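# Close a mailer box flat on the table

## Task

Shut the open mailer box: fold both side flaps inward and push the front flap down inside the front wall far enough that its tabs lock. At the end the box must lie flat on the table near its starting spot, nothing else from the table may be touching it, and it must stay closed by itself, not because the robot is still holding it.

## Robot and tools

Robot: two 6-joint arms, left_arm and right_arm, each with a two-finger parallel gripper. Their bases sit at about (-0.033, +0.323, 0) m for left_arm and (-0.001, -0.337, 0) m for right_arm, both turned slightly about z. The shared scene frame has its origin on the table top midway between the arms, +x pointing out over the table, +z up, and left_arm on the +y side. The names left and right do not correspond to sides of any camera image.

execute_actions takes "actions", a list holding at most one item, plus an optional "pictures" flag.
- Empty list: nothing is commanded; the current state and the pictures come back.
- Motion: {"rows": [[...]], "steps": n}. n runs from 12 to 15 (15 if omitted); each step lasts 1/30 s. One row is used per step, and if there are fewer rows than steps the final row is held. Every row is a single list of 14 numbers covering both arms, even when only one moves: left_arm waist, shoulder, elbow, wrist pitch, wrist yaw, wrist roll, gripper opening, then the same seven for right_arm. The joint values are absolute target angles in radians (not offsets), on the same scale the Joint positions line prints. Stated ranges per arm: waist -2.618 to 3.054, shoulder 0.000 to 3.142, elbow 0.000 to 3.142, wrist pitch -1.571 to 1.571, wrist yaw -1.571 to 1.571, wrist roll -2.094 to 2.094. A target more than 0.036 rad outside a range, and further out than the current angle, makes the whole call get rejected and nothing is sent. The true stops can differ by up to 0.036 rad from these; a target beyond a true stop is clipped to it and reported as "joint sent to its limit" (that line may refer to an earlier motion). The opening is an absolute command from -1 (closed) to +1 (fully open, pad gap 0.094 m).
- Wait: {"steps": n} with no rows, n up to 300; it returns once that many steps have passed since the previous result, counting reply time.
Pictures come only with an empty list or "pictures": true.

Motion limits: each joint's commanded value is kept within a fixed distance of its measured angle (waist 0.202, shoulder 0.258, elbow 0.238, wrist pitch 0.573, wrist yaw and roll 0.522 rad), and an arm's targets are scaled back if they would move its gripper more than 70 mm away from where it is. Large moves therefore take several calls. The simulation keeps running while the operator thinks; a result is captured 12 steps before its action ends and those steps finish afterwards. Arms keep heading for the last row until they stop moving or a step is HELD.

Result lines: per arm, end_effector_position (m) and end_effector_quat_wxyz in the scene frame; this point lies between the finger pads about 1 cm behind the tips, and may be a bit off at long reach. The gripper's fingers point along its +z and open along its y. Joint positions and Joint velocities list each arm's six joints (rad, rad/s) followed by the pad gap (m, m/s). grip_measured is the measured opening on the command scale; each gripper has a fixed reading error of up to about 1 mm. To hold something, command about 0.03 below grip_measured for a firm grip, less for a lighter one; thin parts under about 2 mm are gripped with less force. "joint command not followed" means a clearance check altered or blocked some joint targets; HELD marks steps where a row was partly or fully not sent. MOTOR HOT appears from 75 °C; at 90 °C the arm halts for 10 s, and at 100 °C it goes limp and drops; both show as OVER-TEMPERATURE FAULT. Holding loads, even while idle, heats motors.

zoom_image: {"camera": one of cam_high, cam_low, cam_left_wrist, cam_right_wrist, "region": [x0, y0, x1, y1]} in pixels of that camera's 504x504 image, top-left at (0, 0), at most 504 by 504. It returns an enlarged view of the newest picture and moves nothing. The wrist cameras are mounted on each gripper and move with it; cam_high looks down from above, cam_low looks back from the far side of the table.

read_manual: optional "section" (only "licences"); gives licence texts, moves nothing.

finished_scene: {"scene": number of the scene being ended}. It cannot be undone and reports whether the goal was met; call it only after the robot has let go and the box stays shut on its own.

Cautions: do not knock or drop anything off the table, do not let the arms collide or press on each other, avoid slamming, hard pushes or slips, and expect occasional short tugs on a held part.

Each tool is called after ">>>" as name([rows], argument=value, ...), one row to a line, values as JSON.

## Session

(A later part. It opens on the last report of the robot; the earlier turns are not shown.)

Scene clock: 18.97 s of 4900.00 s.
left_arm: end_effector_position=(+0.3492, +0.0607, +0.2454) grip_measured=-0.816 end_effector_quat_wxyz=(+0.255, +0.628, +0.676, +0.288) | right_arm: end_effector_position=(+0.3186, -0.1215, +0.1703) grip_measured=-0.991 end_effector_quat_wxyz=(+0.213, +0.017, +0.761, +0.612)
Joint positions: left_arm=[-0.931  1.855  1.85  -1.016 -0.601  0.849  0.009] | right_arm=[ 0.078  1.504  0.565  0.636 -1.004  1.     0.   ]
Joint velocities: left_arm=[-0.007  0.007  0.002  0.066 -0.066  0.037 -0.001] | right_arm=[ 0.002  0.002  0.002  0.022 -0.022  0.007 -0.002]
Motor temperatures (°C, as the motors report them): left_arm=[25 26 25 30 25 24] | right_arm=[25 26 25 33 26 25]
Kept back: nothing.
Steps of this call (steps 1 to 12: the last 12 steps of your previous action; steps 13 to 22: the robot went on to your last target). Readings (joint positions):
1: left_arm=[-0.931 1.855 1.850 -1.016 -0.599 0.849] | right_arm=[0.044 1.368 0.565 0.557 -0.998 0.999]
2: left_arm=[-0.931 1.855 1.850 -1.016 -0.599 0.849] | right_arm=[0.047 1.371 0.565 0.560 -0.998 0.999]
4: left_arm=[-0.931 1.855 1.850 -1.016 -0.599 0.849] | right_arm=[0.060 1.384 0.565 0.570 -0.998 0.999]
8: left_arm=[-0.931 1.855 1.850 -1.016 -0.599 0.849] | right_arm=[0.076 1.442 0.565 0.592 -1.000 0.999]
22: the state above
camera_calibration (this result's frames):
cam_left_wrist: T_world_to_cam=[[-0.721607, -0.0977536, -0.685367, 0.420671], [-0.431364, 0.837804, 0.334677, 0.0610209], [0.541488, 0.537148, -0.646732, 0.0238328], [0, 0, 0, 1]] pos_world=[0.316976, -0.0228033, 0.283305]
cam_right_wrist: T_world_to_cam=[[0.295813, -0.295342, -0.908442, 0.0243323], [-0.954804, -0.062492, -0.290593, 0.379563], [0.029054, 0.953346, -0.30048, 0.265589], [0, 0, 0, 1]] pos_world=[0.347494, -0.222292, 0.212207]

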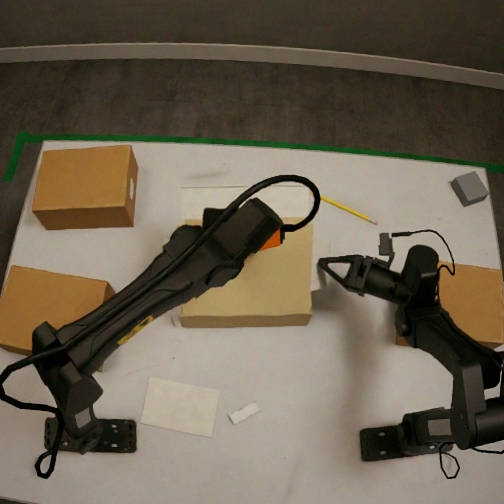

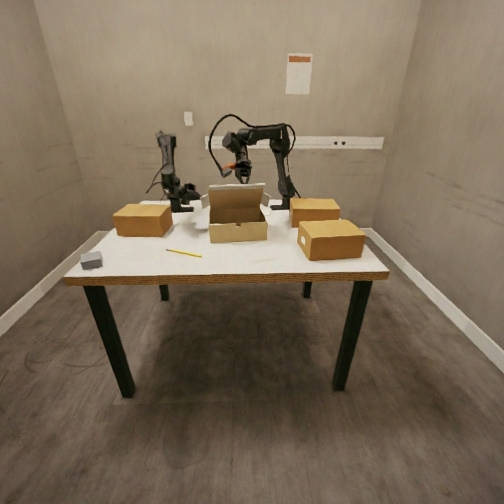

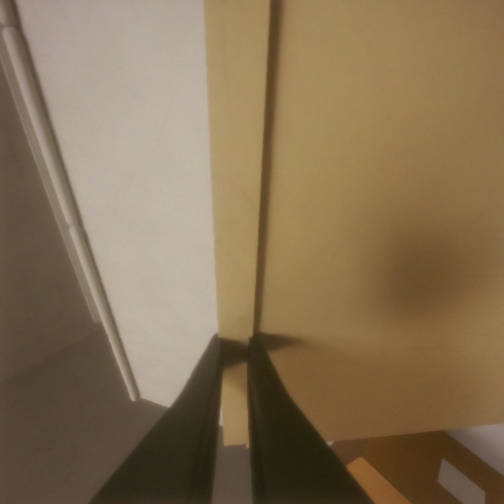

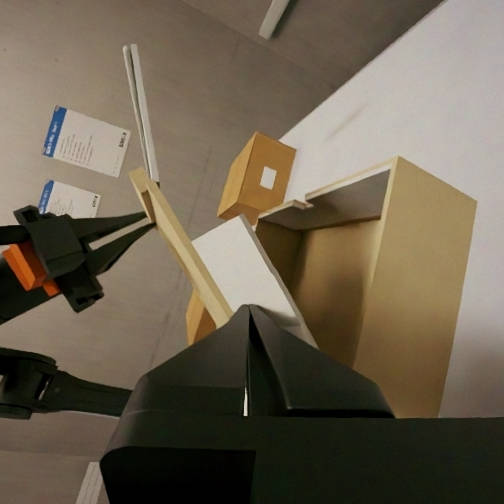

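In contact, close to the hinge. Move to greater n at the same w, then inward.

>>> execute_actions([
  {"rows":[[-0.95,1.85,1.846,-1.0,-0.58,0.85,-0.85,0.085,1.515,0.61,0.665,-1.01,1,-1],[-0.95,1.85,1.846,-1.0,-0.57,0.85,-0.85,0.08,1.53,0.615,0.67,-1.01,1,-1],[-0.95,1.85,1.846,-1.0,-0.56,0.85,-0.85,0.08,1.545,0.625,0.675,-1.01,1,-1],[-0.95,1.85,1.846,-1.0,-0.56,0.85,-0.85,0.08,1.56,0.635,0.68,-1.01,1,-1],[-0.95,1.85,1.846,-1.0,-0.56,0.85,-0.85,0.08,1.575,0.645,0.69,-1.01,1,-1],[-0.95,1.85,1.846,-1.0,-0.56,0.85,-0.85,0.085,1.59,0.65,0.695,-1.01,1,-1],[-0.95,1.85,1.846,-1.0,-0.56,0.85,-0.85,0.09,1.6,0.655,0.7,-1.01,1,-1],[-0.95,1.85,1.846,-1.0,-0.56,0.85,-0.85,0.1,1.61,0.66,0.705,-1.01,1,-1],[-0.95,1.85,1.846,-1.0,-0.56,0.85,-0.85,0.11,1.62,0.67,0.71,-1.01,1,-1],[-0.95,1.85,1.846,-1.0,-0.56,0.85,-0.85,0.12,1.63,0.68,0.71,-1.01,1,-1]],"steps":12},
])

>>> execute_actions([
  {"steps":22},
], pictures=true)

>>> zoom_image(camera="cam_low", region=[150, 155, 290, 255])

Scene clock: 27.13 s of 4900.00 s.
left_arm: end_effector_position=(+0.3492, +0.0607, +0.2454) grip_measured=-0.816 end_effector_quat_wxyz=(+0.255, +0.628, +0.676, +0.288) | right_arm: end_effector_position=(+0.3186, -0.1215, +0.1704) grip_measured=-0.991 end_effector_quat_wxyz=(+0.214, +0.017, +0.761, +0.612)
Joint positions: left_arm=[-0.931  1.855  1.85  -1.016 -0.601  0.849  0.009] | right_arm=[ 0.078  1.504  0.565  0.637 -1.004  1.     0.   ]
Joint velocities: left_arm=[-0.012 -0.002 -0.002 -0.022 -0.007  0.066 -0.   ] | right_arm=[ 0.002 -0.002 -0.002 -0.007 -0.051 -0.037  0.   ]
Motor temperatures (°C, as the motors report them): left_arm=[25 27 25 30 25 24] | right_arm=[25 26 26 33 26 25]
Kept back: the last 12 steps of this action.
Steps of this call (steps 1 to 15: the robot went on to your last target; steps 16 to 90: nothing new was sent; then 5.17 s passed at rest). Readings (joint positions):
1: left_arm=[-0.931 1.855 1.850 -1.016 -0.601 0.849] | right_arm=[0.078 1.504 0.565 0.636 -1.004 1.000]
2: left_arm=[-0.931 1.855 1.850 -1.016 -0.601 0.849] | right_arm=[0.078 1.504 0.565 0.636 -1.004 1.000]
4: left_arm=[-0.931 1.855 1.850 -1.016 -0.601 0.849] | right_arm=[0.078 1.504 0.565 0.636 -1.004 1.000]
8: left_arm=[-0.931 1.855 1.850 -1.016 -0.601 0.849] | right_arm=[0.078 1.504 0.565 0.637 -1.004 1.000]
90: the state above

Scene clock: 27.87 s of 4900.00 s.
left_arm: end_effector_position=(+0.3497, +0.0637, +0.2458) grip_measured=-0.816 end_effector_quat_wxyz=(+0.254, +0.622, +0.680, +0.293) | right_arm: end_effector_position=(+0.3400, -0.1098, +0.1731) grip_measured=-0.991 end_effector_quat_wxyz=(+0.220, -0.005, +0.754, +0.619)
Joint positions: left_arm=[-0.93   1.855  1.85  -1.022 -0.614  0.836  0.009] | right_arm=[ 0.095  1.616  0.653  0.702 -1.015  1.     0.   ]
Joint velocities: left_arm=[ 0.012 -0.007 -0.027  0.007  0.007  0.022 -0.   ] | right_arm=[-0.002 -0.017 -0.012  0.007  0.037 -0.051 -0.001]
Motor temperatures (°C, as the motors report them): left_arm=[25 27 25 30 25 24] | right_arm=[25 26 26 33 26 25]
Kept back: nothing.
Steps of this call (steps 1 to 12: the last 12 steps of your previous action; steps 13 to 22: the robot went on to your last target). Readings (joint positions):
1: left_arm=[-0.931 1.855 1.850 -1.016 -0.600 0.849] | right_arm=[0.078 1.505 0.567 0.637 -1.004 1.000]
2: left_arm=[-0.931 1.855 1.850 -1.016 -0.599 0.849] | right_arm=[0.078 1.508 0.572 0.638 -1.005 1.000]
4: left_arm=[-0.931 1.855 1.850 -1.016 -0.595 0.848] | right_arm=[0.078 1.526 0.590 0.645 -1.009 1.000]
8: left_arm=[-0.931 1.855 1.850 -1.016 -0.596 0.843] | right_arm=[0.078 1.578 0.625 0.671 -1.015 1.000]
22: the state above
camera_calibration (this result's frames):
cam_left_wrist: T_world_to_cam=[[-0.716643, -0.108038, -0.689021, 0.421369], [-0.446935, 0.829562, 0.334778, 0.0644927], [0.535417, 0.547864, -0.642786, 0.0227199], [0, 0, 0, 1]] pos_world=[0.318631, -0.0204244, 0.283346]
cam_right_wrist: T_world_to_cam=[[0.340381, -0.276253, -0.898791, 0.00932899], [-0.940176, -0.085295, -0.329838, 0.400873], [0.0144563, 0.957293, -0.288759, 0.258078], [0, 0, 0, 1]] pos_world=[0.369985, -0.210287, 0.215131]

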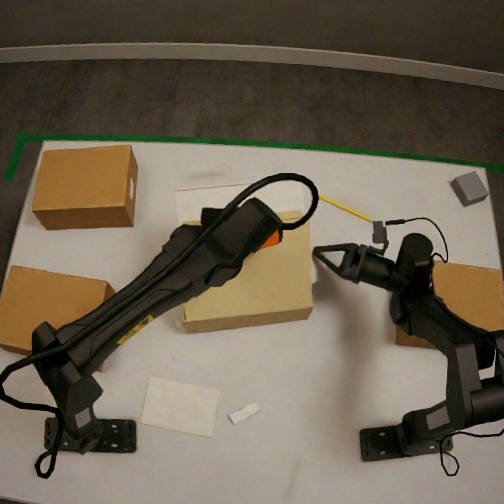

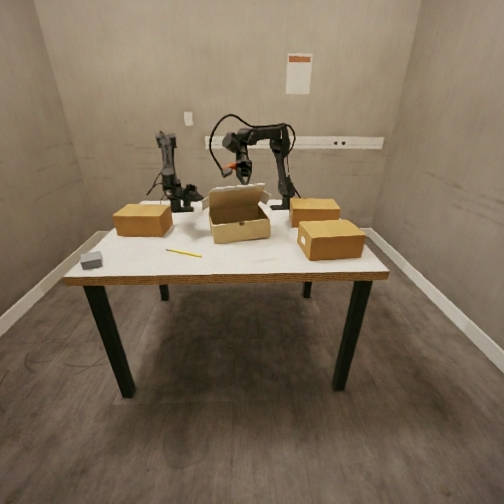

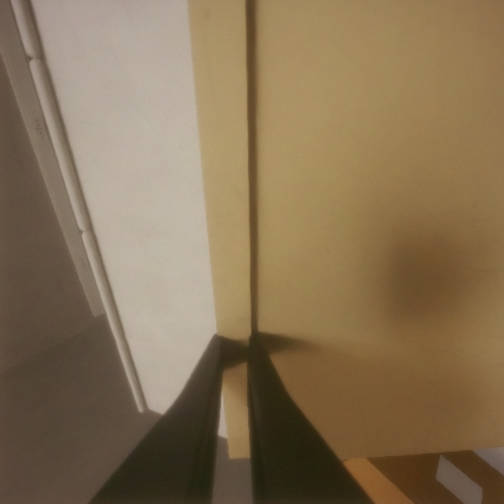

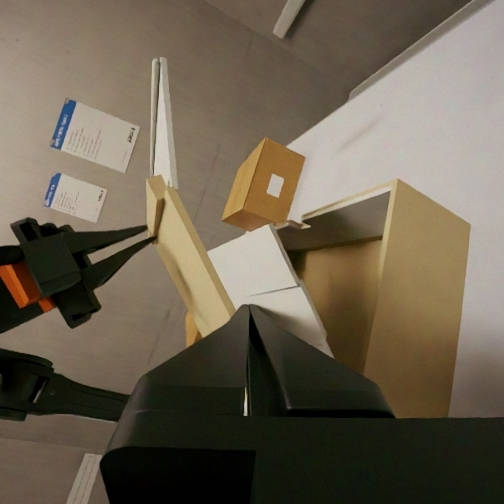

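Region (150, 155, 290, 255) of cam_low's 504x504 image, scaled by 3.600, with more detail than that image has; it fills the top 360 rows of this view, and the rest is white.

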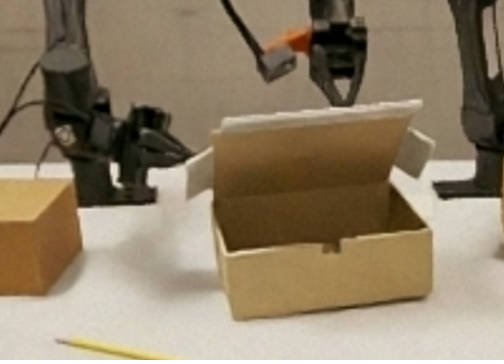

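>>> execute_actions([
  {"rows":[[-0.95,1.85,1.846,-1.0,-0.56,0.9,-0.85,0.09,1.62,0.68,0.71,-1.01,1,-1],[-0.95,1.85,1.846,-1.0,-0.56,0.9,-0.85,0.07,1.62,0.68,0.71,-1.01,1,-1],[-0.95,1.85,1.846,-1.0,-0.56,0.9,-0.85,0.055,1.62,0.68,0.71,-1.01,1,-1],[-0.95,1.85,1.846,-1.0,-0.56,0.9,-0.85,0.04,1.62,0.68,0.71,-1.01,1,-1],[-0.95,1.85,1.846,-1.0,-0.56,0.9,-0.85,0.04,1.625,0.68,0.71,-1.01,1,-1],[-0.95,1.85,1.846,-1.0,-0.56,0.9,-0.85,0.04,1.63,0.68,0.71,-1.01,1,-1],[-0.95,1.85,1.846,-1.0,-0.56,0.9,-0.85,0.04,1.64,0.68,0.71,-1.01,1,-1],[-0.95,1.85,1.846,-1.0,-0.56,0.9,-0.85,0.04,1.65,0.68,0.71,-1.01,1,-1],[-0.95,1.85,1.846,-1.0,-0.56,0.9,-0.85,0.04,1.66,0.68,0.71,-1.01,1,-1],[-0.95,1.85,1.846,-1.0,-0.56,0.9,-0.85,0.04,1.67,0.68,0.71,-1.01,1,-1]],"steps":12},
])

>>> execute_actions([
  {"steps":22},
], pictures=true)

>>> zoom_image(camera="cam_low", region=[150, 155, 290, 255])

Scene clock: 28.97 s of 4900.00 s.
left_arm: end_effector_position=(+0.3497, +0.0637, +0.2458) grip_measured=-0.816 end_effector_quat_wxyz=(+0.254, +0.622, +0.680, +0.293) | right_arm: end_effector_position=(+0.3400, -0.1098, +0.1731) grip_measured=-0.991 end_effector_quat_wxyz=(+0.220, -0.005, +0.754, +0.619)
Joint positions: left_arm=[-0.93   1.855  1.85  -1.022 -0.614  0.836  0.009] | right_arm=[ 0.095  1.616  0.653  0.702 -1.015  1.     0.   ]
Joint velocities: left_arm=[-0.007  0.002 -0.007 -0.066  0.095  0.095 -0.001] | right_arm=[ 0.007  0.017  0.002 -0.022 -0.066 -0.081 -0.   ]
Motor temperatures (°C, as the motors report them): left_arm=[25 27 25 30 25 24] | right_arm=[25 26 26 33 26 25]
Kept back: the last 12 steps of this action.
Steps of this call (steps 1 to 15: the robot went on to your last target; steps 16 to 33: nothing new was sent). Readings (joint positions):
1: left_arm=[-0.930 1.855 1.850 -1.022 -0.614 0.836] | right_arm=[0.095 1.616 0.653 0.702 -1.015 1.000]
2: left_arm=[-0.930 1.855 1.850 -1.022 -0.614 0.836] | right_arm=[0.095 1.616 0.653 0.702 -1.015 1.000]
4: left_arm=[-0.930 1.855 1.850 -1.022 -0.614 0.836] | right_arm=[0.095 1.616 0.653 0.702 -1.015 1.000]
8: left_arm=[-0.930 1.855 1.850 -1.022 -0.614 0.836] | right_arm=[0.095 1.616 0.653 0.702 -1.015 1.000]
33: the state above

Scene clock: 29.70 s of 4900.00 s.
left_arm: end_effector_position=(+0.3513, +0.0594, +0.2470) grip_measured=-0.816 end_effector_quat_wxyz=(+0.259, +0.632, +0.670, +0.291) | right_arm: end_effector_position=(+0.3521, -0.1244, +0.1665) grip_measured=-0.992 end_effector_quat_wxyz=(+0.227, +0.010, +0.754, +0.617)
Joint positions: left_arm=[-0.93   1.855  1.85  -1.003 -0.602  0.869  0.009] | right_arm=[ 0.048  1.652  0.66   0.724 -1.03   1.     0.   ]
Joint velocities: left_arm=[-0.017  0.002  0.002 -0.022 -0.051  0.007 -0.001] | right_arm=[ 0.007 -0.002 -0.002  0.066 -0.022  0.007 -0.   ]
Motor temperatures (°C, as the motors report them): left_arm=[25 27 25 30 25 24] | right_arm=[25 26 26 33 26 25]
Kept back: nothing.
Steps of this call (steps 1 to 12: the last 12 steps of your previous action; steps 13 to 22: the robot went on to your last target). Readings (joint positions):
1: left_arm=[-0.930 1.855 1.850 -1.022 -0.614 0.841] | right_arm=[0.094 1.616 0.653 0.702 -1.015 1.000]
2: left_arm=[-0.930 1.855 1.850 -1.022 -0.614 0.846] | right_arm=[0.091 1.616 0.653 0.702 -1.018 1.000]
4: left_arm=[-0.930 1.855 1.850 -1.014 -0.613 0.855] | right_arm=[0.078 1.616 0.653 0.702 -1.025 1.000]
8: left_arm=[-0.930 1.855 1.850 -1.003 -0.609 0.866] | right_arm=[0.049 1.622 0.653 0.705 -1.027 1.000]
22: the state above
camera_calibration (this result's frames):
cam_left_wrist: T_world_to_cam=[[-0.717058, -0.0855979, -0.691737, 0.422362], [-0.423763, 0.841488, 0.335146, 0.0594169], [0.553401, 0.533452, -0.639669, 0.0187313], [0, 0, 0, 1]] pos_world=[0.317671, -0.0238375, 0.284232]
cam_right_wrist: T_world_to_cam=[[0.324532, -0.284754, -0.901995, 0.000256133], [-0.944875, -0.0537599, -0.322988, 0.413287], [0.0434812, 0.957092, -0.286504, 0.259273], [0, 0, 0, 1]] pos_world=[0.379147, -0.225857, 0.208]

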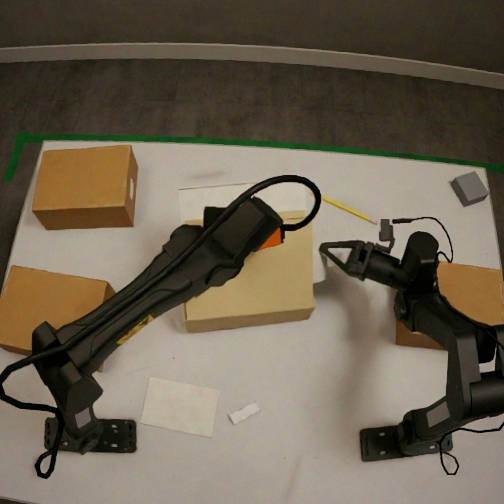

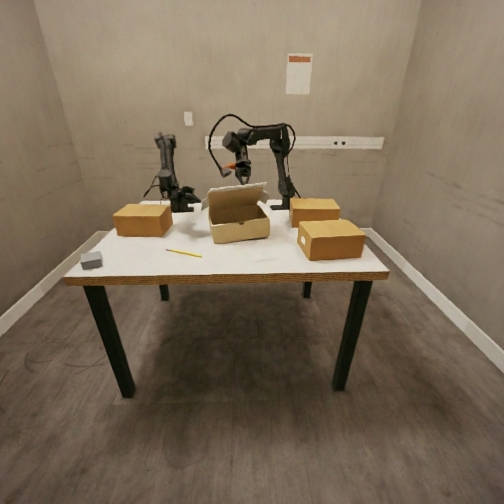

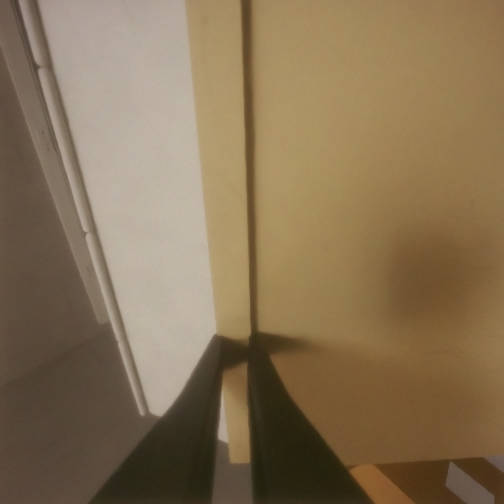

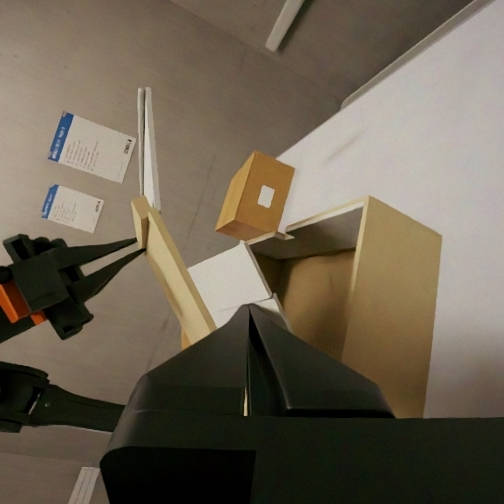

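Region (150, 155, 290, 255) of cam_low's 504x504 image, scaled by 3.600, with more detail than that image has; it fills the top 360 rows of this view, and the rest is white.

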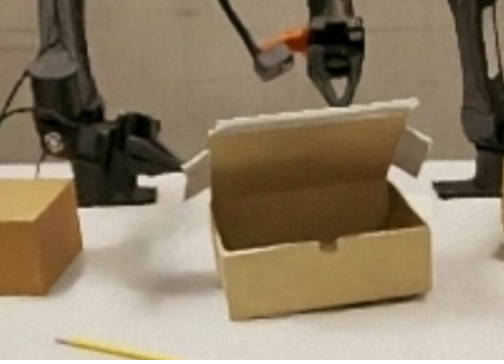

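Continue down (q3 decreasing, back and down) while sweeping in.

>>> execute_actions([
  {"rows":[[-0.95,1.85,1.846,-1.0,-0.55,0.9,-0.85,0.05,1.675,0.66,0.705,-1.01,1,-1],[-0.95,1.85,1.846,-1.0,-0.55,0.9,-0.85,0.055,1.68,0.65,0.7,-1.01,1,-1],[-0.95,1.85,1.846,-1.0,-0.54,0.9,-0.85,0.06,1.685,0.64,0.695,-1.01,1,-1],[-0.95,1.85,1.846,-1.0,-0.54,0.9,-0.85,0.065,1.69,0.635,0.69,-1.01,1,-1],[-0.96,1.85,1.846,-1.0,-0.53,0.9,-0.85,0.075,1.695,0.63,0.69,-1.01,1,-1],[-0.96,1.85,1.846,-1.0,-0.53,0.9,-0.85,0.085,1.7,0.63,0.69,-1.01,1,-1],[-0.96,1.85,1.846,-1.0,-0.52,0.9,-0.85,0.095,1.7,0.63,0.69,-1.01,1,-1],[-0.96,1.85,1.846,-1.0,-0.52,0.9,-0.85,0.105,1.705,0.63,0.69,-1.01,1,-1],[-0.96,1.85,1.846,-1.0,-0.52,0.9,-0.85,0.115,1.71,0.63,0.69,-1.01,1,-1],[-0.96,1.85,1.846,-1.0,-0.52,0.9,-0.85,0.125,1.71,0.63,0.69,-1.01,1,-1]],"steps":12},
])

>>> execute_actions([
  {"steps":22},
], pictures=true)

>>> zoom_image(camera="cam_low", region=[150, 155, 290, 255])

Scene clock: 30.63 s of 4900.00 s.
left_arm: end_effector_position=(+0.3513, +0.0594, +0.2470) grip_measured=-0.816 end_effector_quat_wxyz=(+0.259, +0.632, +0.670, +0.291) | right_arm: end_effector_position=(+0.3521, -0.1244, +0.1665) grip_measured=-0.992 end_effector_quat_wxyz=(+0.227, +0.010, +0.754, +0.617)
Joint positions: left_arm=[-0.93   1.855  1.85  -1.003 -0.602  0.869  0.009] | right_arm=[ 0.048  1.652  0.66   0.724 -1.03   1.     0.   ]
Joint velocities: left_arm=[-0.002  0.002 -0.007 -0.037 -0.007 -0.007 -0.001] | right_arm=[-0.012 -0.012 -0.002 -0.051 -0.037 -0.022 -0.001]
Motor temperatures (°C, as the motors report them): left_arm=[25 27 26 30 25 24] | right_arm=[25 26 26 33 26 25]
Kept back: the last 12 steps of this action.
Steps of this call (steps 1 to 15: the robot went on to your last target; steps 16 to 28: nothing new was sent). Readings (joint positions):
1: left_arm=[-0.930 1.855 1.850 -1.003 -0.602 0.869] | right_arm=[0.048 1.652 0.660 0.724 -1.030 1.000]
2: left_arm=[-0.930 1.855 1.850 -1.003 -0.602 0.869] | right_arm=[0.048 1.652 0.660 0.724 -1.030 1.000]
4: left_arm=[-0.930 1.855 1.850 -1.003 -0.602 0.869] | right_arm=[0.048 1.652 0.660 0.724 -1.030 1.000]
8: left_arm=[-0.930 1.855 1.850 -1.003 -0.602 0.869] | right_arm=[0.048 1.652 0.660 0.724 -1.030 1.000]
28: the state above

Scene clock: 31.37 s of 4900.00 s.
left_arm: end_effector_position=(+0.3477, +0.0587, +0.2434) grip_measured=-0.816 end_effector_quat_wxyz=(+0.252, +0.640, +0.669, +0.282) | right_arm: end_effector_position=(+0.3445, -0.1102, +0.1440) grip_measured=-0.992 end_effector_quat_wxyz=(+0.201, +0.018, +0.765, +0.611)
Joint positions: left_arm=[-0.93   1.855  1.85  -1.019 -0.581  0.872  0.009] | right_arm=[ 0.095  1.697  0.643  0.73  -1.     1.001  0.   ]
Joint velocities: left_arm=[-0.007 -0.007 -0.007  0.022  0.066  0.037 -0.   ] | right_arm=[ 0.002 -0.022  0.012  0.007 -0.022 -0.051  0.   ]
Motor temperatures (°C, as the motors report them): left_arm=[25 27 26 30 25 24] | right_arm=[25 26 26 33 26 25]
Kept back: nothing.
Steps of this call (steps 1 to 12: the last 12 steps of your previous action; steps 13 to 22: the robot went on to your last target). Readings (joint positions):
1: left_arm=[-0.930 1.855 1.850 -1.003 -0.601 0.869] | right_arm=[0.048 1.652 0.660 0.724 -1.030 1.000]
2: left_arm=[-0.930 1.855 1.850 -1.003 -0.601 0.869] | right_arm=[0.048 1.653 0.660 0.724 -1.030 1.000]
4: left_arm=[-0.930 1.855 1.850 -1.003 -0.598 0.869] | right_arm=[0.048 1.658 0.660 0.726 -1.030 1.000]
8: left_arm=[-0.930 1.855 1.850 -1.006 -0.589 0.869] | right_arm=[0.061 1.673 0.654 0.733 -1.025 1.000]
22: the state above
camera_calibration (this result's frames):
cam_left_wrist: T_world_to_cam=[[-0.734508, -0.0740563, -0.674547, 0.418506], [-0.404159, 0.84624, 0.347179, 0.0496766], [0.545118, 0.52763, -0.651501, 0.0248589], [0, 0, 0, 1]] pos_world=[0.313923, -0.0241616, 0.281251]
cam_right_wrist: T_world_to_cam=[[0.28035, -0.295901, -0.913152, 0.00210394], [-0.959852, -0.0770705, -0.269713, 0.394539], [0.00943124, 0.952104, -0.305628, 0.253529], [0, 0, 0, 1]] pos_world=[0.375718, -0.210356, 0.185819]

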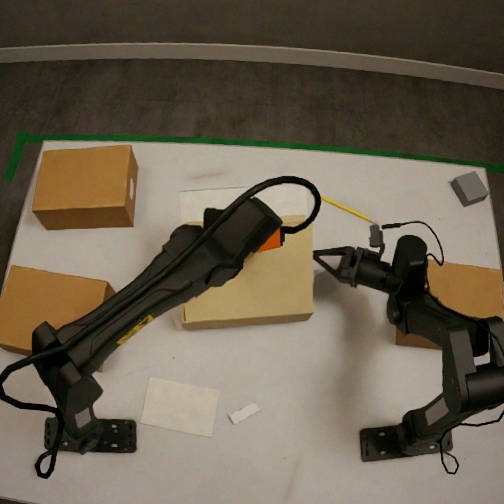

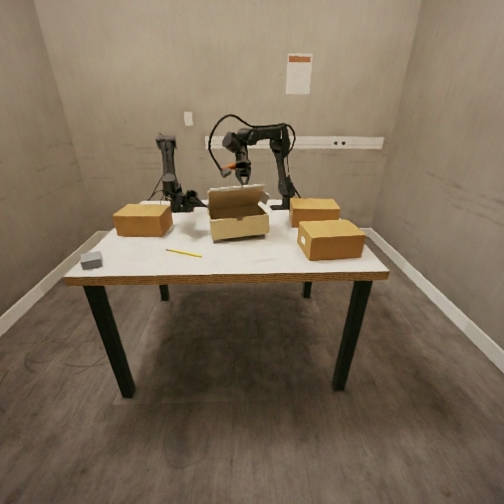

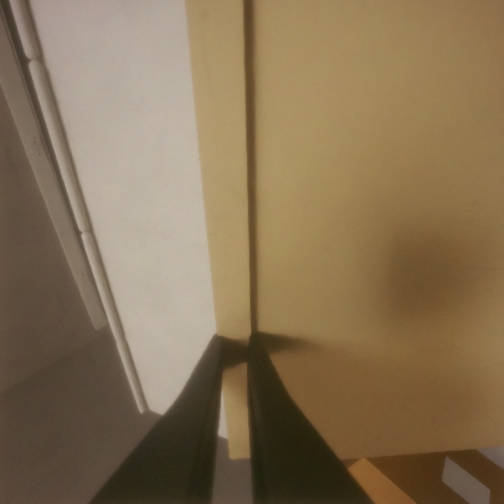

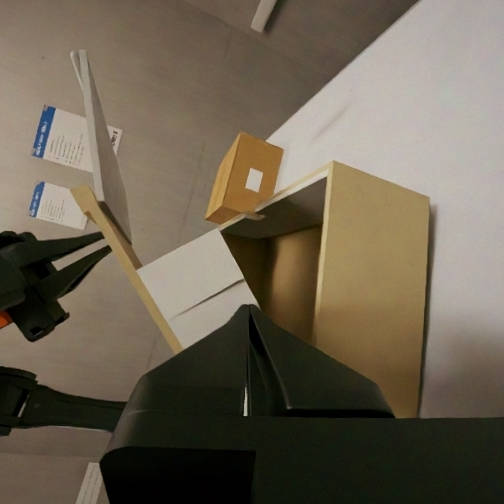

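Region (150, 155, 290, 255) of cam_low's 504x504 image, scaled by 3.600, with more detail than that image has; it fills the top 360 rows of this view, and the rest is white.

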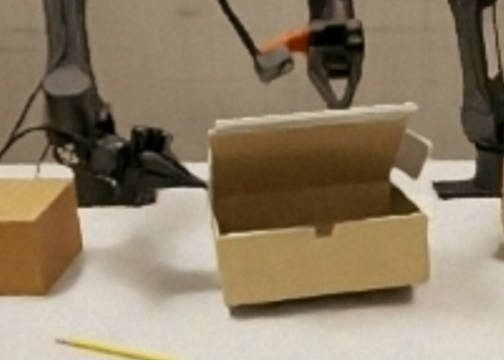

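Folding. Stop pressing down, sweep inward.

>>> execute_actions([
  {"rows":[[-0.96,1.85,1.846,-1.0,-0.52,0.9,-0.85,0.135,1.69,0.65,0.72,-1.02,1,-1],[-0.96,1.85,1.846,-1.0,-0.52,0.9,-0.85,0.145,1.68,0.66,0.74,-1.03,1,-1],[-0.96,1.85,1.846,-1.0,-0.52,0.9,-0.85,0.155,1.68,0.67,0.75,-1.03,1,-1],[-0.96,1.85,1.846,-1.0,-0.52,0.9,-0.85,0.165,1.68,0.675,0.75,-1.03,1,-1],[-0.96,1.85,1.846,-1.0,-0.52,0.9,-0.85,0.175,1.68,0.68,0.75,-1.03,1,-1],[-0.96,1.85,1.846,-1.0,-0.52,0.9,-0.85,0.185,1.68,0.685,0.75,-1.03,1,-1],[-0.96,1.85,1.846,-1.0,-0.52,0.9,-0.85,0.195,1.68,0.69,0.75,-1.03,1,-1],[-0.96,1.85,1.846,-1.0,-0.52,0.9,-0.85,0.205,1.68,0.695,0.75,-1.03,1,-1],[-0.96,1.85,1.846,-1.0,-0.52,0.9,-0.85,0.215,1.68,0.7,0.75,-1.03,1,-1],[-0.96,1.85,1.846,-1.0,-0.52,0.9,-0.85,0.225,1.68,0.7,0.75,-1.03,1,-1]],"steps":12},
])

>>> execute_actions([
  {"steps":22},
], pictures=true)

>>> zoom_image(camera="cam_low", region=[150, 155, 290, 255])

Scene clock: 32.43 s of 4900.00 s.
left_arm: end_effector_position=(+0.3477, +0.0587, +0.2434) grip_measured=-0.816 end_effector_quat_wxyz=(+0.252, +0.640, +0.669, +0.282) | right_arm: end_effector_position=(+0.3445, -0.1102, +0.1440) grip_measured=-0.992 end_effector_quat_wxyz=(+0.201, +0.018, +0.765, +0.611)
Joint positions: left_arm=[-0.93   1.855  1.85  -1.019 -0.581  0.872  0.009] | right_arm=[ 0.095  1.697  0.643  0.73  -1.     1.001  0.   ]
Joint velocities: left_arm=[-0.002 -0.002  0.007 -0.051 -0.037  0.037  0.   ] | right_arm=[ 0.002  0.017 -0.012 -0.022 -0.051 -0.066 -0.001]
Motor temperatures (°C, as the motors report them): left_arm=[25 27 26 30 25 24] | right_arm=[25 26 25 33 26 25]
Kept back: the last 12 steps of this action.
Steps of this call (steps 1 to 15: the robot went on to your last target; steps 16 to 32: nothing new was sent). Readings (joint positions):
1: left_arm=[-0.930 1.855 1.850 -1.019 -0.581 0.872] | right_arm=[0.095 1.697 0.643 0.730 -1.000 1.001]
2: left_arm=[-0.930 1.855 1.850 -1.019 -0.581 0.872] | right_arm=[0.095 1.697 0.643 0.730 -1.000 1.001]
4: left_arm=[-0.930 1.855 1.850 -1.019 -0.581 0.872] | right_arm=[0.095 1.697 0.643 0.730 -1.000 1.001]
8: left_arm=[-0.930 1.855 1.850 -1.019 -0.581 0.872] | right_arm=[0.095 1.697 0.643 0.730 -1.000 1.001]
32: the state above

Scene clock: 33.17 s of 4900.00 s.
left_arm: end_effector_position=(+0.3406, +0.0508, +0.2398) grip_measured=-0.816 end_effector_quat_wxyz=(+0.245, +0.664, +0.652, +0.272) | right_arm: end_effector_position=(+0.3237, -0.0715, +0.1536) grip_measured=-0.992 end_effector_quat_wxyz=(+0.179, -0.033, +0.760, +0.624)
Joint positions: left_arm=[-0.943  1.855  1.85  -1.028 -0.551  0.911  0.009] | right_arm=[ 0.206  1.697  0.669  0.734 -0.999  1.001  0.   ]
Joint velocities: left_arm=[-0.007 -0.017  0.002  0.022 -0.007  0.022 -0.   ] | right_arm=[-0.002  0.002  0.002 -0.066  0.007 -0.037  0.   ]
Motor temperatures (°C, as the motors report them): left_arm=[25 27 26 30 25 24] | right_arm=[25 26 25 33 26 25]
Kept back: nothing.
Steps of this call (steps 1 to 12: the last 12 steps of your previous action; steps 13 to 22: the robot went on to your last target). Readings (joint positions):
1: left_arm=[-0.930 1.855 1.850 -1.019 -0.581 0.872] | right_arm=[0.096 1.697 0.643 0.730 -1.000 1.001]
2: left_arm=[-0.930 1.855 1.850 -1.019 -0.581 0.872] | right_arm=[0.099 1.697 0.643 0.732 -1.000 1.001]
4: left_arm=[-0.930 1.855 1.850 -1.019 -0.582 0.875] | right_arm=[0.112 1.697 0.643 0.736 -1.000 1.001]
8: left_arm=[-0.930 1.855 1.850 -1.023 -0.593 0.882] | right_arm=[0.151 1.697 0.654 0.736 -0.999 1.001]
22: the state above
camera_calibration (this result's frames):
cam_left_wrist: T_world_to_cam=[[-0.755367, -0.0214055, -0.654952, 0.409965], [-0.345932, 0.86188, 0.370801, 0.028437], [0.556553, 0.50666, -0.658441, 0.0294492], [0, 0, 0, 1]] pos_world=[0.303122, -0.0306545, 0.277354]
cam_right_wrist: T_world_to_cam=[[0.33816, -0.254938, -0.9059, 0.0112583], [-0.93718, -0.178865, -0.2995, 0.370097], [-0.08568, 0.95027, -0.299408, 0.249528], [0, 0, 0, 1]] pos_world=[0.36442, -0.168051, 0.195754]

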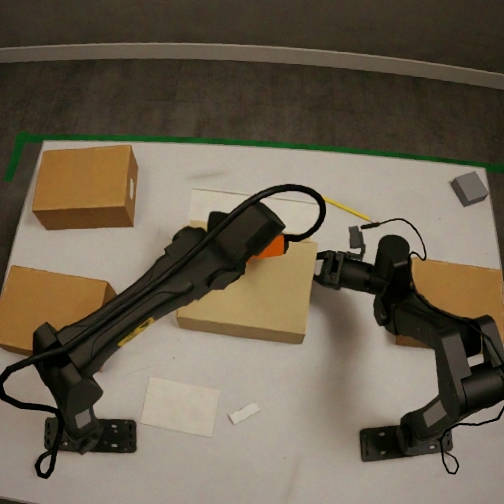

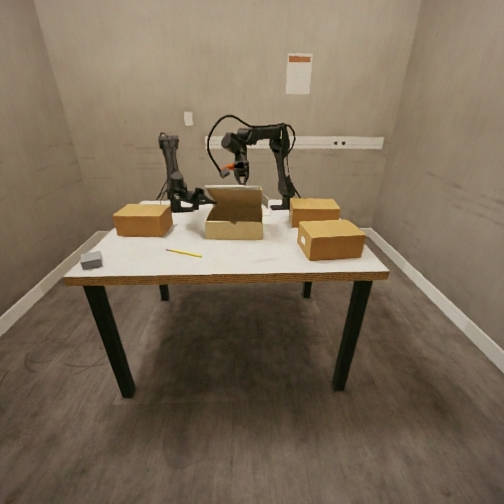

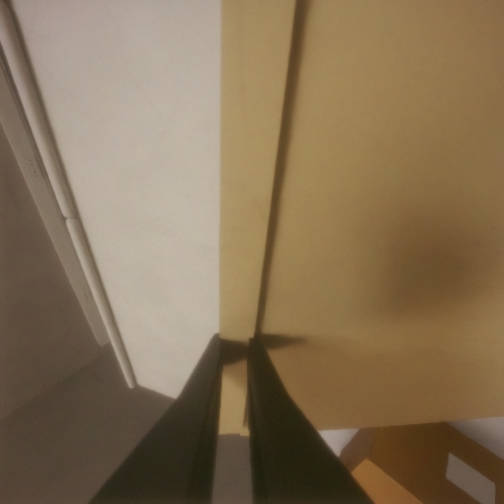

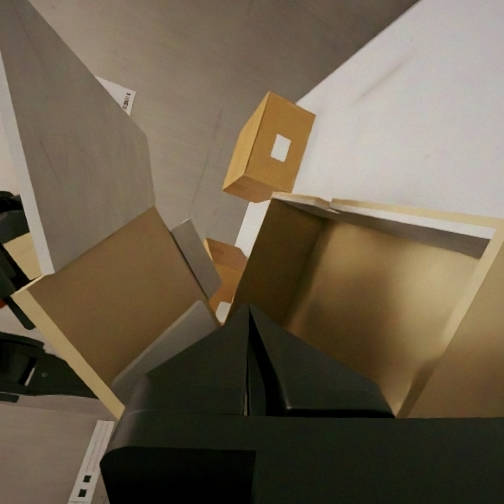

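Region (150, 155, 290, 255) of cam_low's 504x504 image, scaled by 3.600, with more detail than that image has; it fills the top 360 rows of this view, and the rest is white.

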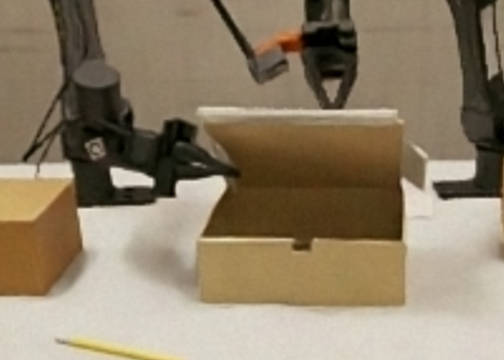

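>>> execute_actions([
  {"rows":[[-0.95,1.85,1.846,-1.0,-0.54,0.89,-0.85,0.2,1.71,0.7,0.75,-1.0,1,-1],[-0.94,1.85,1.846,-1.0,-0.56,0.87,-0.85,0.185,1.72,0.7,0.75,-0.99,1,-1],[-0.93,1.85,1.846,-1.0,-0.58,0.85,-0.85,0.165,1.73,0.7,0.75,-0.99,1,-1],[-0.92,1.85,1.846,-1.0,-0.6,0.83,-0.85,0.14,1.73,0.7,0.75,-0.99,1,-1],[-0.92,1.85,1.846,-1.0,-0.61,0.81,-0.85,0.115,1.73,0.7,0.75,-0.99,1,-1],[-0.92,1.85,1.846,-1.0,-0.62,0.8,-0.85,0.09,1.73,0.7,0.75,-0.99,1,-1],[-0.92,1.85,1.846,-1.0,-0.62,0.8,-0.85,0.06,1.73,0.7,0.75,-0.99,1,-1],[-0.92,1.85,1.846,-1.0,-0.62,0.8,-0.85,0.03,1.72,0.71,0.75,-0.99,1,-1],[-0.92,1.85,1.846,-1.0,-0.62,0.8,-0.85,0.0,1.7,0.72,0.75,-0.99,1,-1],[-0.92,1.85,1.846,-1.0,-0.62,0.8,-0.85,-0.03,1.68,0.73,0.75,-0.99,1,-1]],"steps":12},
])

>>> execute_actions([
  {"steps":22},
], pictures=true)

>>> zoom_image(camera="cam_low", region=[150, 155, 290, 255])

Scene clock: 34.27 s of 4900.00 s.
left_arm: end_effector_position=(+0.3406, +0.0508, +0.2398) grip_measured=-0.816 end_effector_quat_wxyz=(+0.245, +0.665, +0.651, +0.272) | right_arm: end_effector_position=(+0.3237, -0.0715, +0.1536) grip_measured=-0.992 end_effector_quat_wxyz=(+0.179, -0.033, +0.760, +0.624)
Joint positions: left_arm=[-0.943  1.855  1.85  -1.028 -0.551  0.911  0.009] | right_arm=[ 0.206  1.697  0.669  0.734 -0.999  1.001  0.   ]
Joint velocities: left_arm=[-0.007  0.002 -0.002  0.007  0.007  0.007 -0.   ] | right_arm=[-0.017  0.017  0.022 -0.037 -0.022 -0.051 -0.   ]
Motor temperatures (°C, as the motors report them): left_arm=[25 27 26 30 25 24] | right_arm=[25 26 25 33 26 25]
Kept back: the last 12 steps of this action.
Steps of this call (steps 1 to 30: the robot went on to your last target; steps 31 to 33: nothing new was sent). Readings (joint positions):
1: left_arm=[-0.943 1.855 1.850 -1.028 -0.551 0.911] | right_arm=[0.206 1.697 0.669 0.734 -0.999 1.001]
2: left_arm=[-0.943 1.855 1.850 -1.028 -0.551 0.911] | right_arm=[0.206 1.697 0.669 0.734 -0.999 1.001]
4: left_arm=[-0.943 1.855 1.850 -1.028 -0.551 0.911] | right_arm=[0.206 1.697 0.669 0.734 -0.999 1.001]
8: left_arm=[-0.943 1.855 1.850 -1.028 -0.551 0.911] | right_arm=[0.206 1.697 0.669 0.734 -0.999 1.001]
33: the state above

Scene clock: 35.00 s of 4900.00 s.
left_arm: end_effector_position=(+0.3490, +0.0625, +0.2451) grip_measured=-0.816 end_effector_quat_wxyz=(+0.257, +0.617, +0.687, +0.287) | right_arm: end_effector_position=(+0.3890, -0.1577, +0.1662) grip_measured=-0.992 end_effector_quat_wxyz=(+0.273, +0.052, +0.752, +0.597)
Joint positions: left_arm=[-0.93   1.855  1.85  -1.022 -0.606  0.815  0.009] | right_arm=[-0.036  1.7    0.709  0.74  -0.984  1.001  0.   ]
Joint velocities: left_arm=[ 0.007  0.017  0.002 -0.022 -0.007 -0.037  0.001] | right_arm=[-0.002  0.002 -0.017 -0.007 -0.037  0.051 -0.   ]
Motor temperatures (°C, as the motors report them): left_arm=[25 27 26 30 25 24] | right_arm=[25 26 25 33 26 25]
Kept back: nothing.
Steps of this call (steps 1 to 12: the last 12 steps of your previous action; steps 13 to 22: the robot went on to your last target). Readings (joint positions):
1: left_arm=[-0.943 1.855 1.850 -1.028 -0.551 0.911] | right_arm=[0.205 1.699 0.669 0.734 -0.997 1.001]
2: left_arm=[-0.943 1.855 1.850 -1.028 -0.551 0.908] | right_arm=[0.203 1.702 0.669 0.735 -0.996 1.001]
4: left_arm=[-0.943 1.855 1.850 -1.028 -0.556 0.891] | right_arm=[0.188 1.715 0.669 0.735 -0.994 1.001]
8: left_arm=[-0.935 1.855 1.850 -1.022 -0.583 0.845] | right_arm=[0.097 1.731 0.671 0.734 -0.994 1.001]
22: the state above
camera_calibration (this result's frames):
cam_left_wrist: T_world_to_cam=[[-0.717552, -0.128749, -0.684502, 0.420824], [-0.454547, 0.831198, 0.320153, 0.0715638], [0.527737, 0.540864, -0.65495, 0.0293919], [0, 0, 0, 1]] pos_world=[0.318981, -0.0212002, 0.284393]
cam_right_wrist: T_world_to_cam=[[0.300091, -0.333293, -0.893791, -0.0209315], [-0.938585, 0.0641134, -0.339038, 0.465096], [0.170303, 0.940641, -0.293584, 0.238714], [0, 0, 0, 1]] pos_world=[0.40216, -0.26134, 0.20906]

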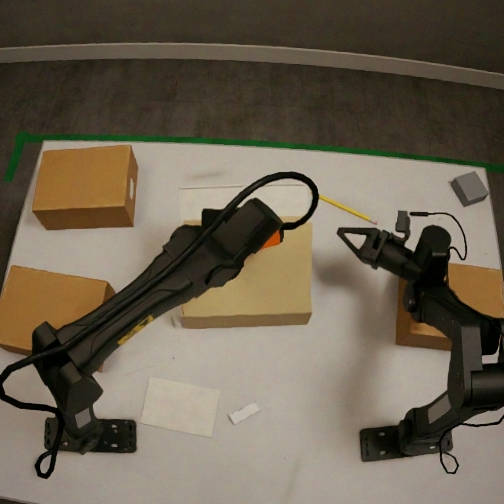

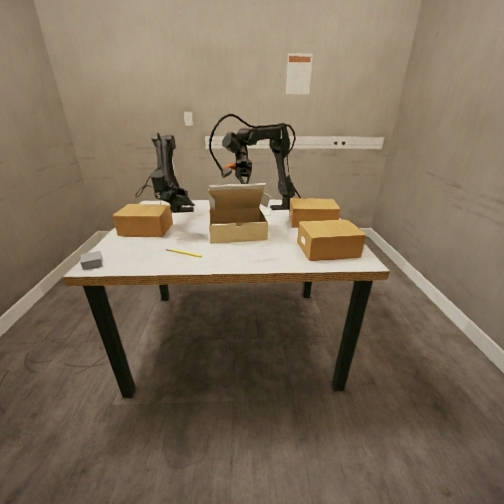

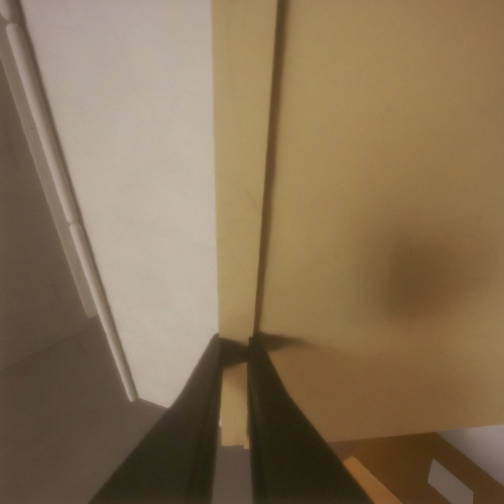

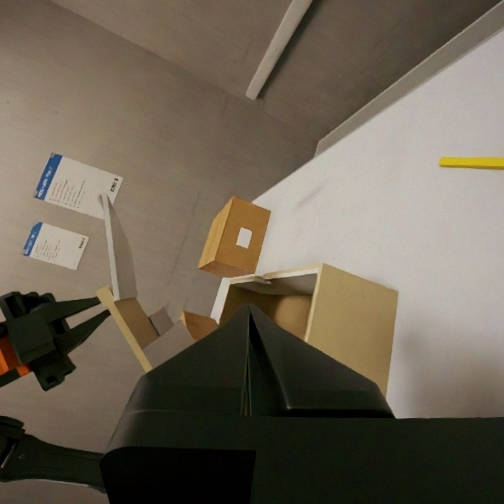

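Region (150, 155, 290, 255) of cam_low's 504x504 image, scaled by 3.600, with more detail than that image has; it fills the top 360 rows of this view, and the rest is white.

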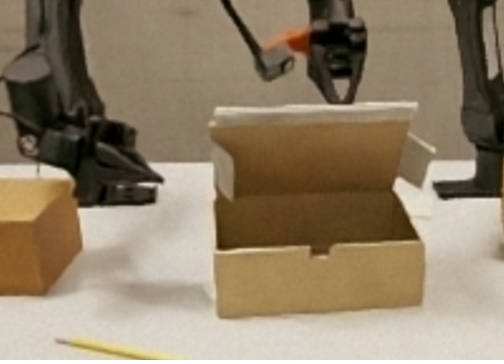

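>>> execute_actions([
  {"rows":[[-0.93,1.85,1.846,-1.0,-0.61,0.83,-0.85,-0.06,1.7,0.83,0.63,-1.0,0.93,-1],[-0.93,1.85,1.846,-1.0,-0.61,0.83,-0.85,-0.09,1.72,0.95,0.5,-1.02,0.86,-1],[-0.93,1.85,1.846,-1.0,-0.61,0.83,-0.85,-0.11,1.75,1.07,0.38,-1.04,0.79,-1],[-0.93,1.85,1.846,-1.0,-0.61,0.83,-0.85,-0.12,1.78,1.19,0.26,-1.06,0.72,-1],[-0.93,1.85,1.846,-1.0,-0.61,0.83,-0.85,-0.12,1.82,1.31,0.14,-1.09,0.65,-1],[-0.93,1.85,1.846,-1.0,-0.61,0.83,-0.85,-0.12,1.86,1.43,0.02,-1.12,0.58,-1],[-0.93,1.85,1.846,-1.0,-0.61,0.83,-0.85,-0.12,1.9,1.55,-0.1,-1.15,0.51,-1],[-0.93,1.85,1.846,-1.0,-0.61,0.83,-0.85,-0.12,1.94,1.67,-0.22,-1.18,0.44,-1],[-0.93,1.85,1.846,-1.0,-0.61,0.83,-0.85,-0.12,1.98,1.79,-0.34,-1.21,0.37,-1],[-0.93,1.85,1.846,-1.0,-0.61,0.83,-0.85,-0.12,2.02,1.9,-0.46,-1.23,0.3,-1],[-0.93,1.85,1.846,-1.0,-0.61,0.83,-0.85,-0.12,2.07,2.01,-0.58,-1.25,0.23,-1],[-0.93,1.85,1.846,-1.0,-0.61,0.83,-0.85,-0.12,2.12,2.12,-0.7,-1.27,0.16,-1],[-0.93,1.85,1.846,-1.0,-0.61,0.83,-0.85,-0.12,2.17,2.22,-0.83,-1.29,0.09,-1],[-0.93,1.85,1.846,-1.0,-0.61,0.83,-0.85,-0.12,2.21,2.31,-0.96,-1.31,0.04,-1],[-0.93,1.85,1.846,-1.0,-0.61,0.83,-0.85,-0.12,2.25,2.39,-1.08,-1.31,0,-1]],"steps":15},
])

>>> execute_actions([
  {"steps":30},
], pictures=true)

Scene clock: 37.77 s of 4900.00 s.
left_arm: end_effector_position=(+0.3492, +0.0625, +0.2453) grip_measured=-0.816 end_effector_quat_wxyz=(+0.257, +0.618, +0.685, +0.288) | right_arm: end_effector_position=(+0.4084, -0.1608, +0.1773) grip_measured=-0.992 end_effector_quat_wxyz=(+0.272, +0.040, +0.759, +0.591)
Joint positions: left_arm=[-0.93   1.855  1.85  -1.021 -0.607  0.82   0.009] | right_arm=[-0.053  1.726  0.829  0.604 -1.009  0.941  0.   ]
Joint velocities: left_arm=[ 0.007 -0.002 -0.007 -0.037 -0.081 -0.051 -0.   ] | right_arm=[-0.359  0.589  2.107 -1.722 -0.271 -0.945 -0.   ]
Motor temperatures (°C, as the motors report them): left_arm=[25 27 26 30 25 24] | right_arm=[25 27 26 33 26 25]
Steps of this call (steps 1 to 15: the robot went on to your last target; steps 16 to 80: nothing new was sent; steps 81 to 83: the first 3 steps of this action). Readings (joint positions):
81: left_arm=[-0.930 1.855 1.850 -1.022 -0.607 0.816] | right_arm=[-0.038 1.700 0.721 0.719 -0.989 0.992]
82: left_arm=[-0.930 1.855 1.850 -1.022 -0.607 0.818] | right_arm=[-0.043 1.708 0.763 0.666 -0.999 0.971]
83: the state above

Scene clock: 38.77 s of 4900.00 s.
left_arm: end_effector_position=(+0.3494, +0.0622, +0.2455) grip_measured=-0.816 end_effector_quat_wxyz=(+0.257, +0.620, +0.683, +0.288) | right_arm: end_effector_position=(+0.4944, -0.1699, +0.3215) grip_measured=-0.992 end_effector_quat_wxyz=(+0.257, -0.184, +0.758, +0.570)
Joint positions: left_arm=[-0.93   1.855  1.85  -1.019 -0.607  0.827  0.009] | right_arm=[-0.122  2.249  2.38  -1.046 -1.293  0.015  0.   ]
Joint velocities: left_arm=[-0.002  0.002  0.007 -0.066 -0.022  0.051 -0.   ] | right_arm=[-0.027  0.085 -0.007 -0.183  0.022 -0.154  0.001]
Motor temperatures (°C, as the motors report them): left_arm=[25 27 26 30 25 24] | right_arm=[25 27 26 33 26 25]
Kept back: nothing.
Steps of this call (steps 1 to 12: the last 12 steps of your previous action; steps 13 to 30: the robot went on to your last target). Readings (joint positions):
1: left_arm=[-0.930 1.855 1.850 -1.021 -0.607 0.821] | right_arm=[-0.068 1.748 0.906 0.539 -1.017 0.902]
2: left_arm=[-0.930 1.855 1.850 -1.020 -0.607 0.822] | right_arm=[-0.084 1.771 0.987 0.468 -1.028 0.857]
4: left_arm=[-0.930 1.855 1.850 -1.020 -0.607 0.824] | right_arm=[-0.110 1.829 1.157 0.306 -1.056 0.752]
8: left_arm=[-0.930 1.855 1.850 -1.020 -0.607 0.826] | right_arm=[-0.122 1.984 1.501 -0.088 -1.139 0.510]
30: the state above
camera_calibration (this result's frames):
cam_left_wrist: T_world_to_cam=[[-0.717573, -0.118372, -0.686351, 0.421138], [-0.448413, 0.83256, 0.325223, 0.0683662], [0.532931, 0.54114, -0.650502, 0.0266401], [0, 0, 0, 1]] pos_world=[0.318656, -0.0214842, 0.284143]
cam_right_wrist: T_world_to_cam=[[0.627938, -0.305411, -0.715833, -0.132353], [-0.774726, -0.332886, -0.537574, 0.532834], [-0.0741101, 0.892138, -0.445642, 0.439338], [0, 0, 0, 1]] pos_world=[0.52847, -0.254999, 0.387483]

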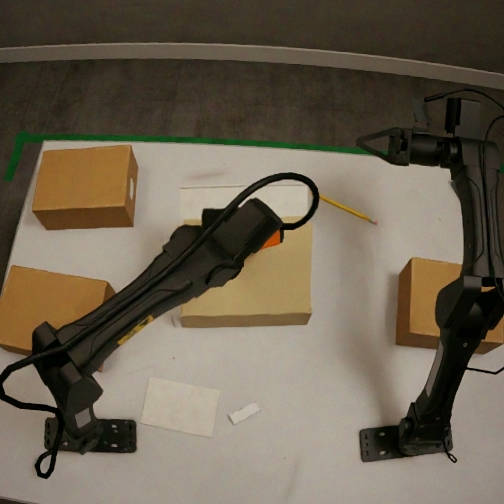

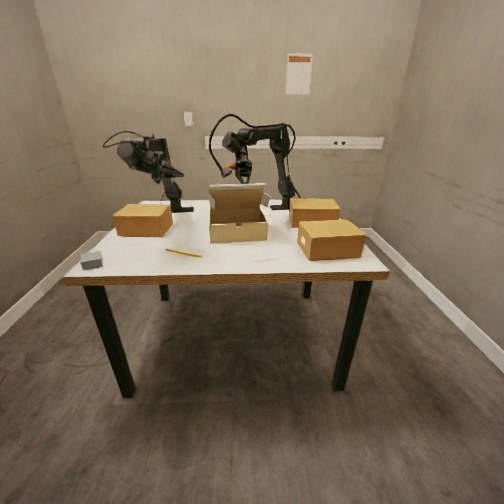

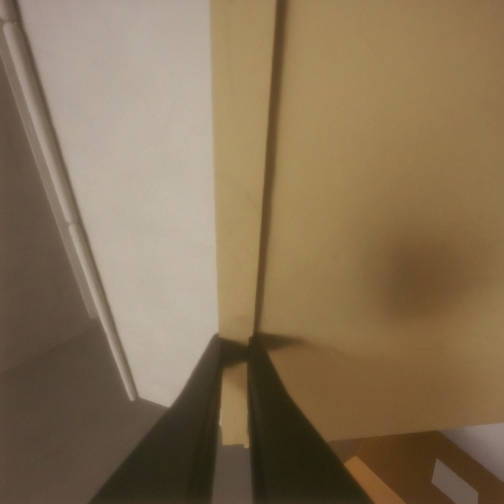

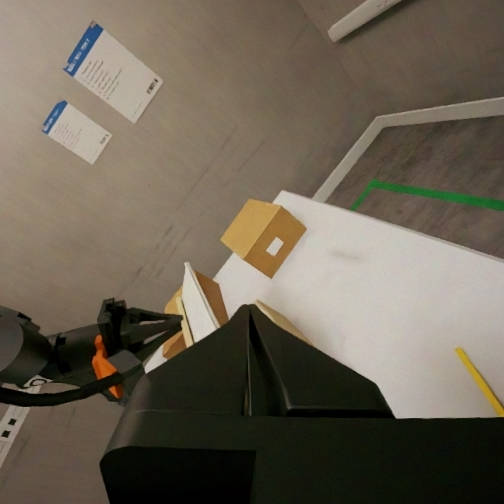

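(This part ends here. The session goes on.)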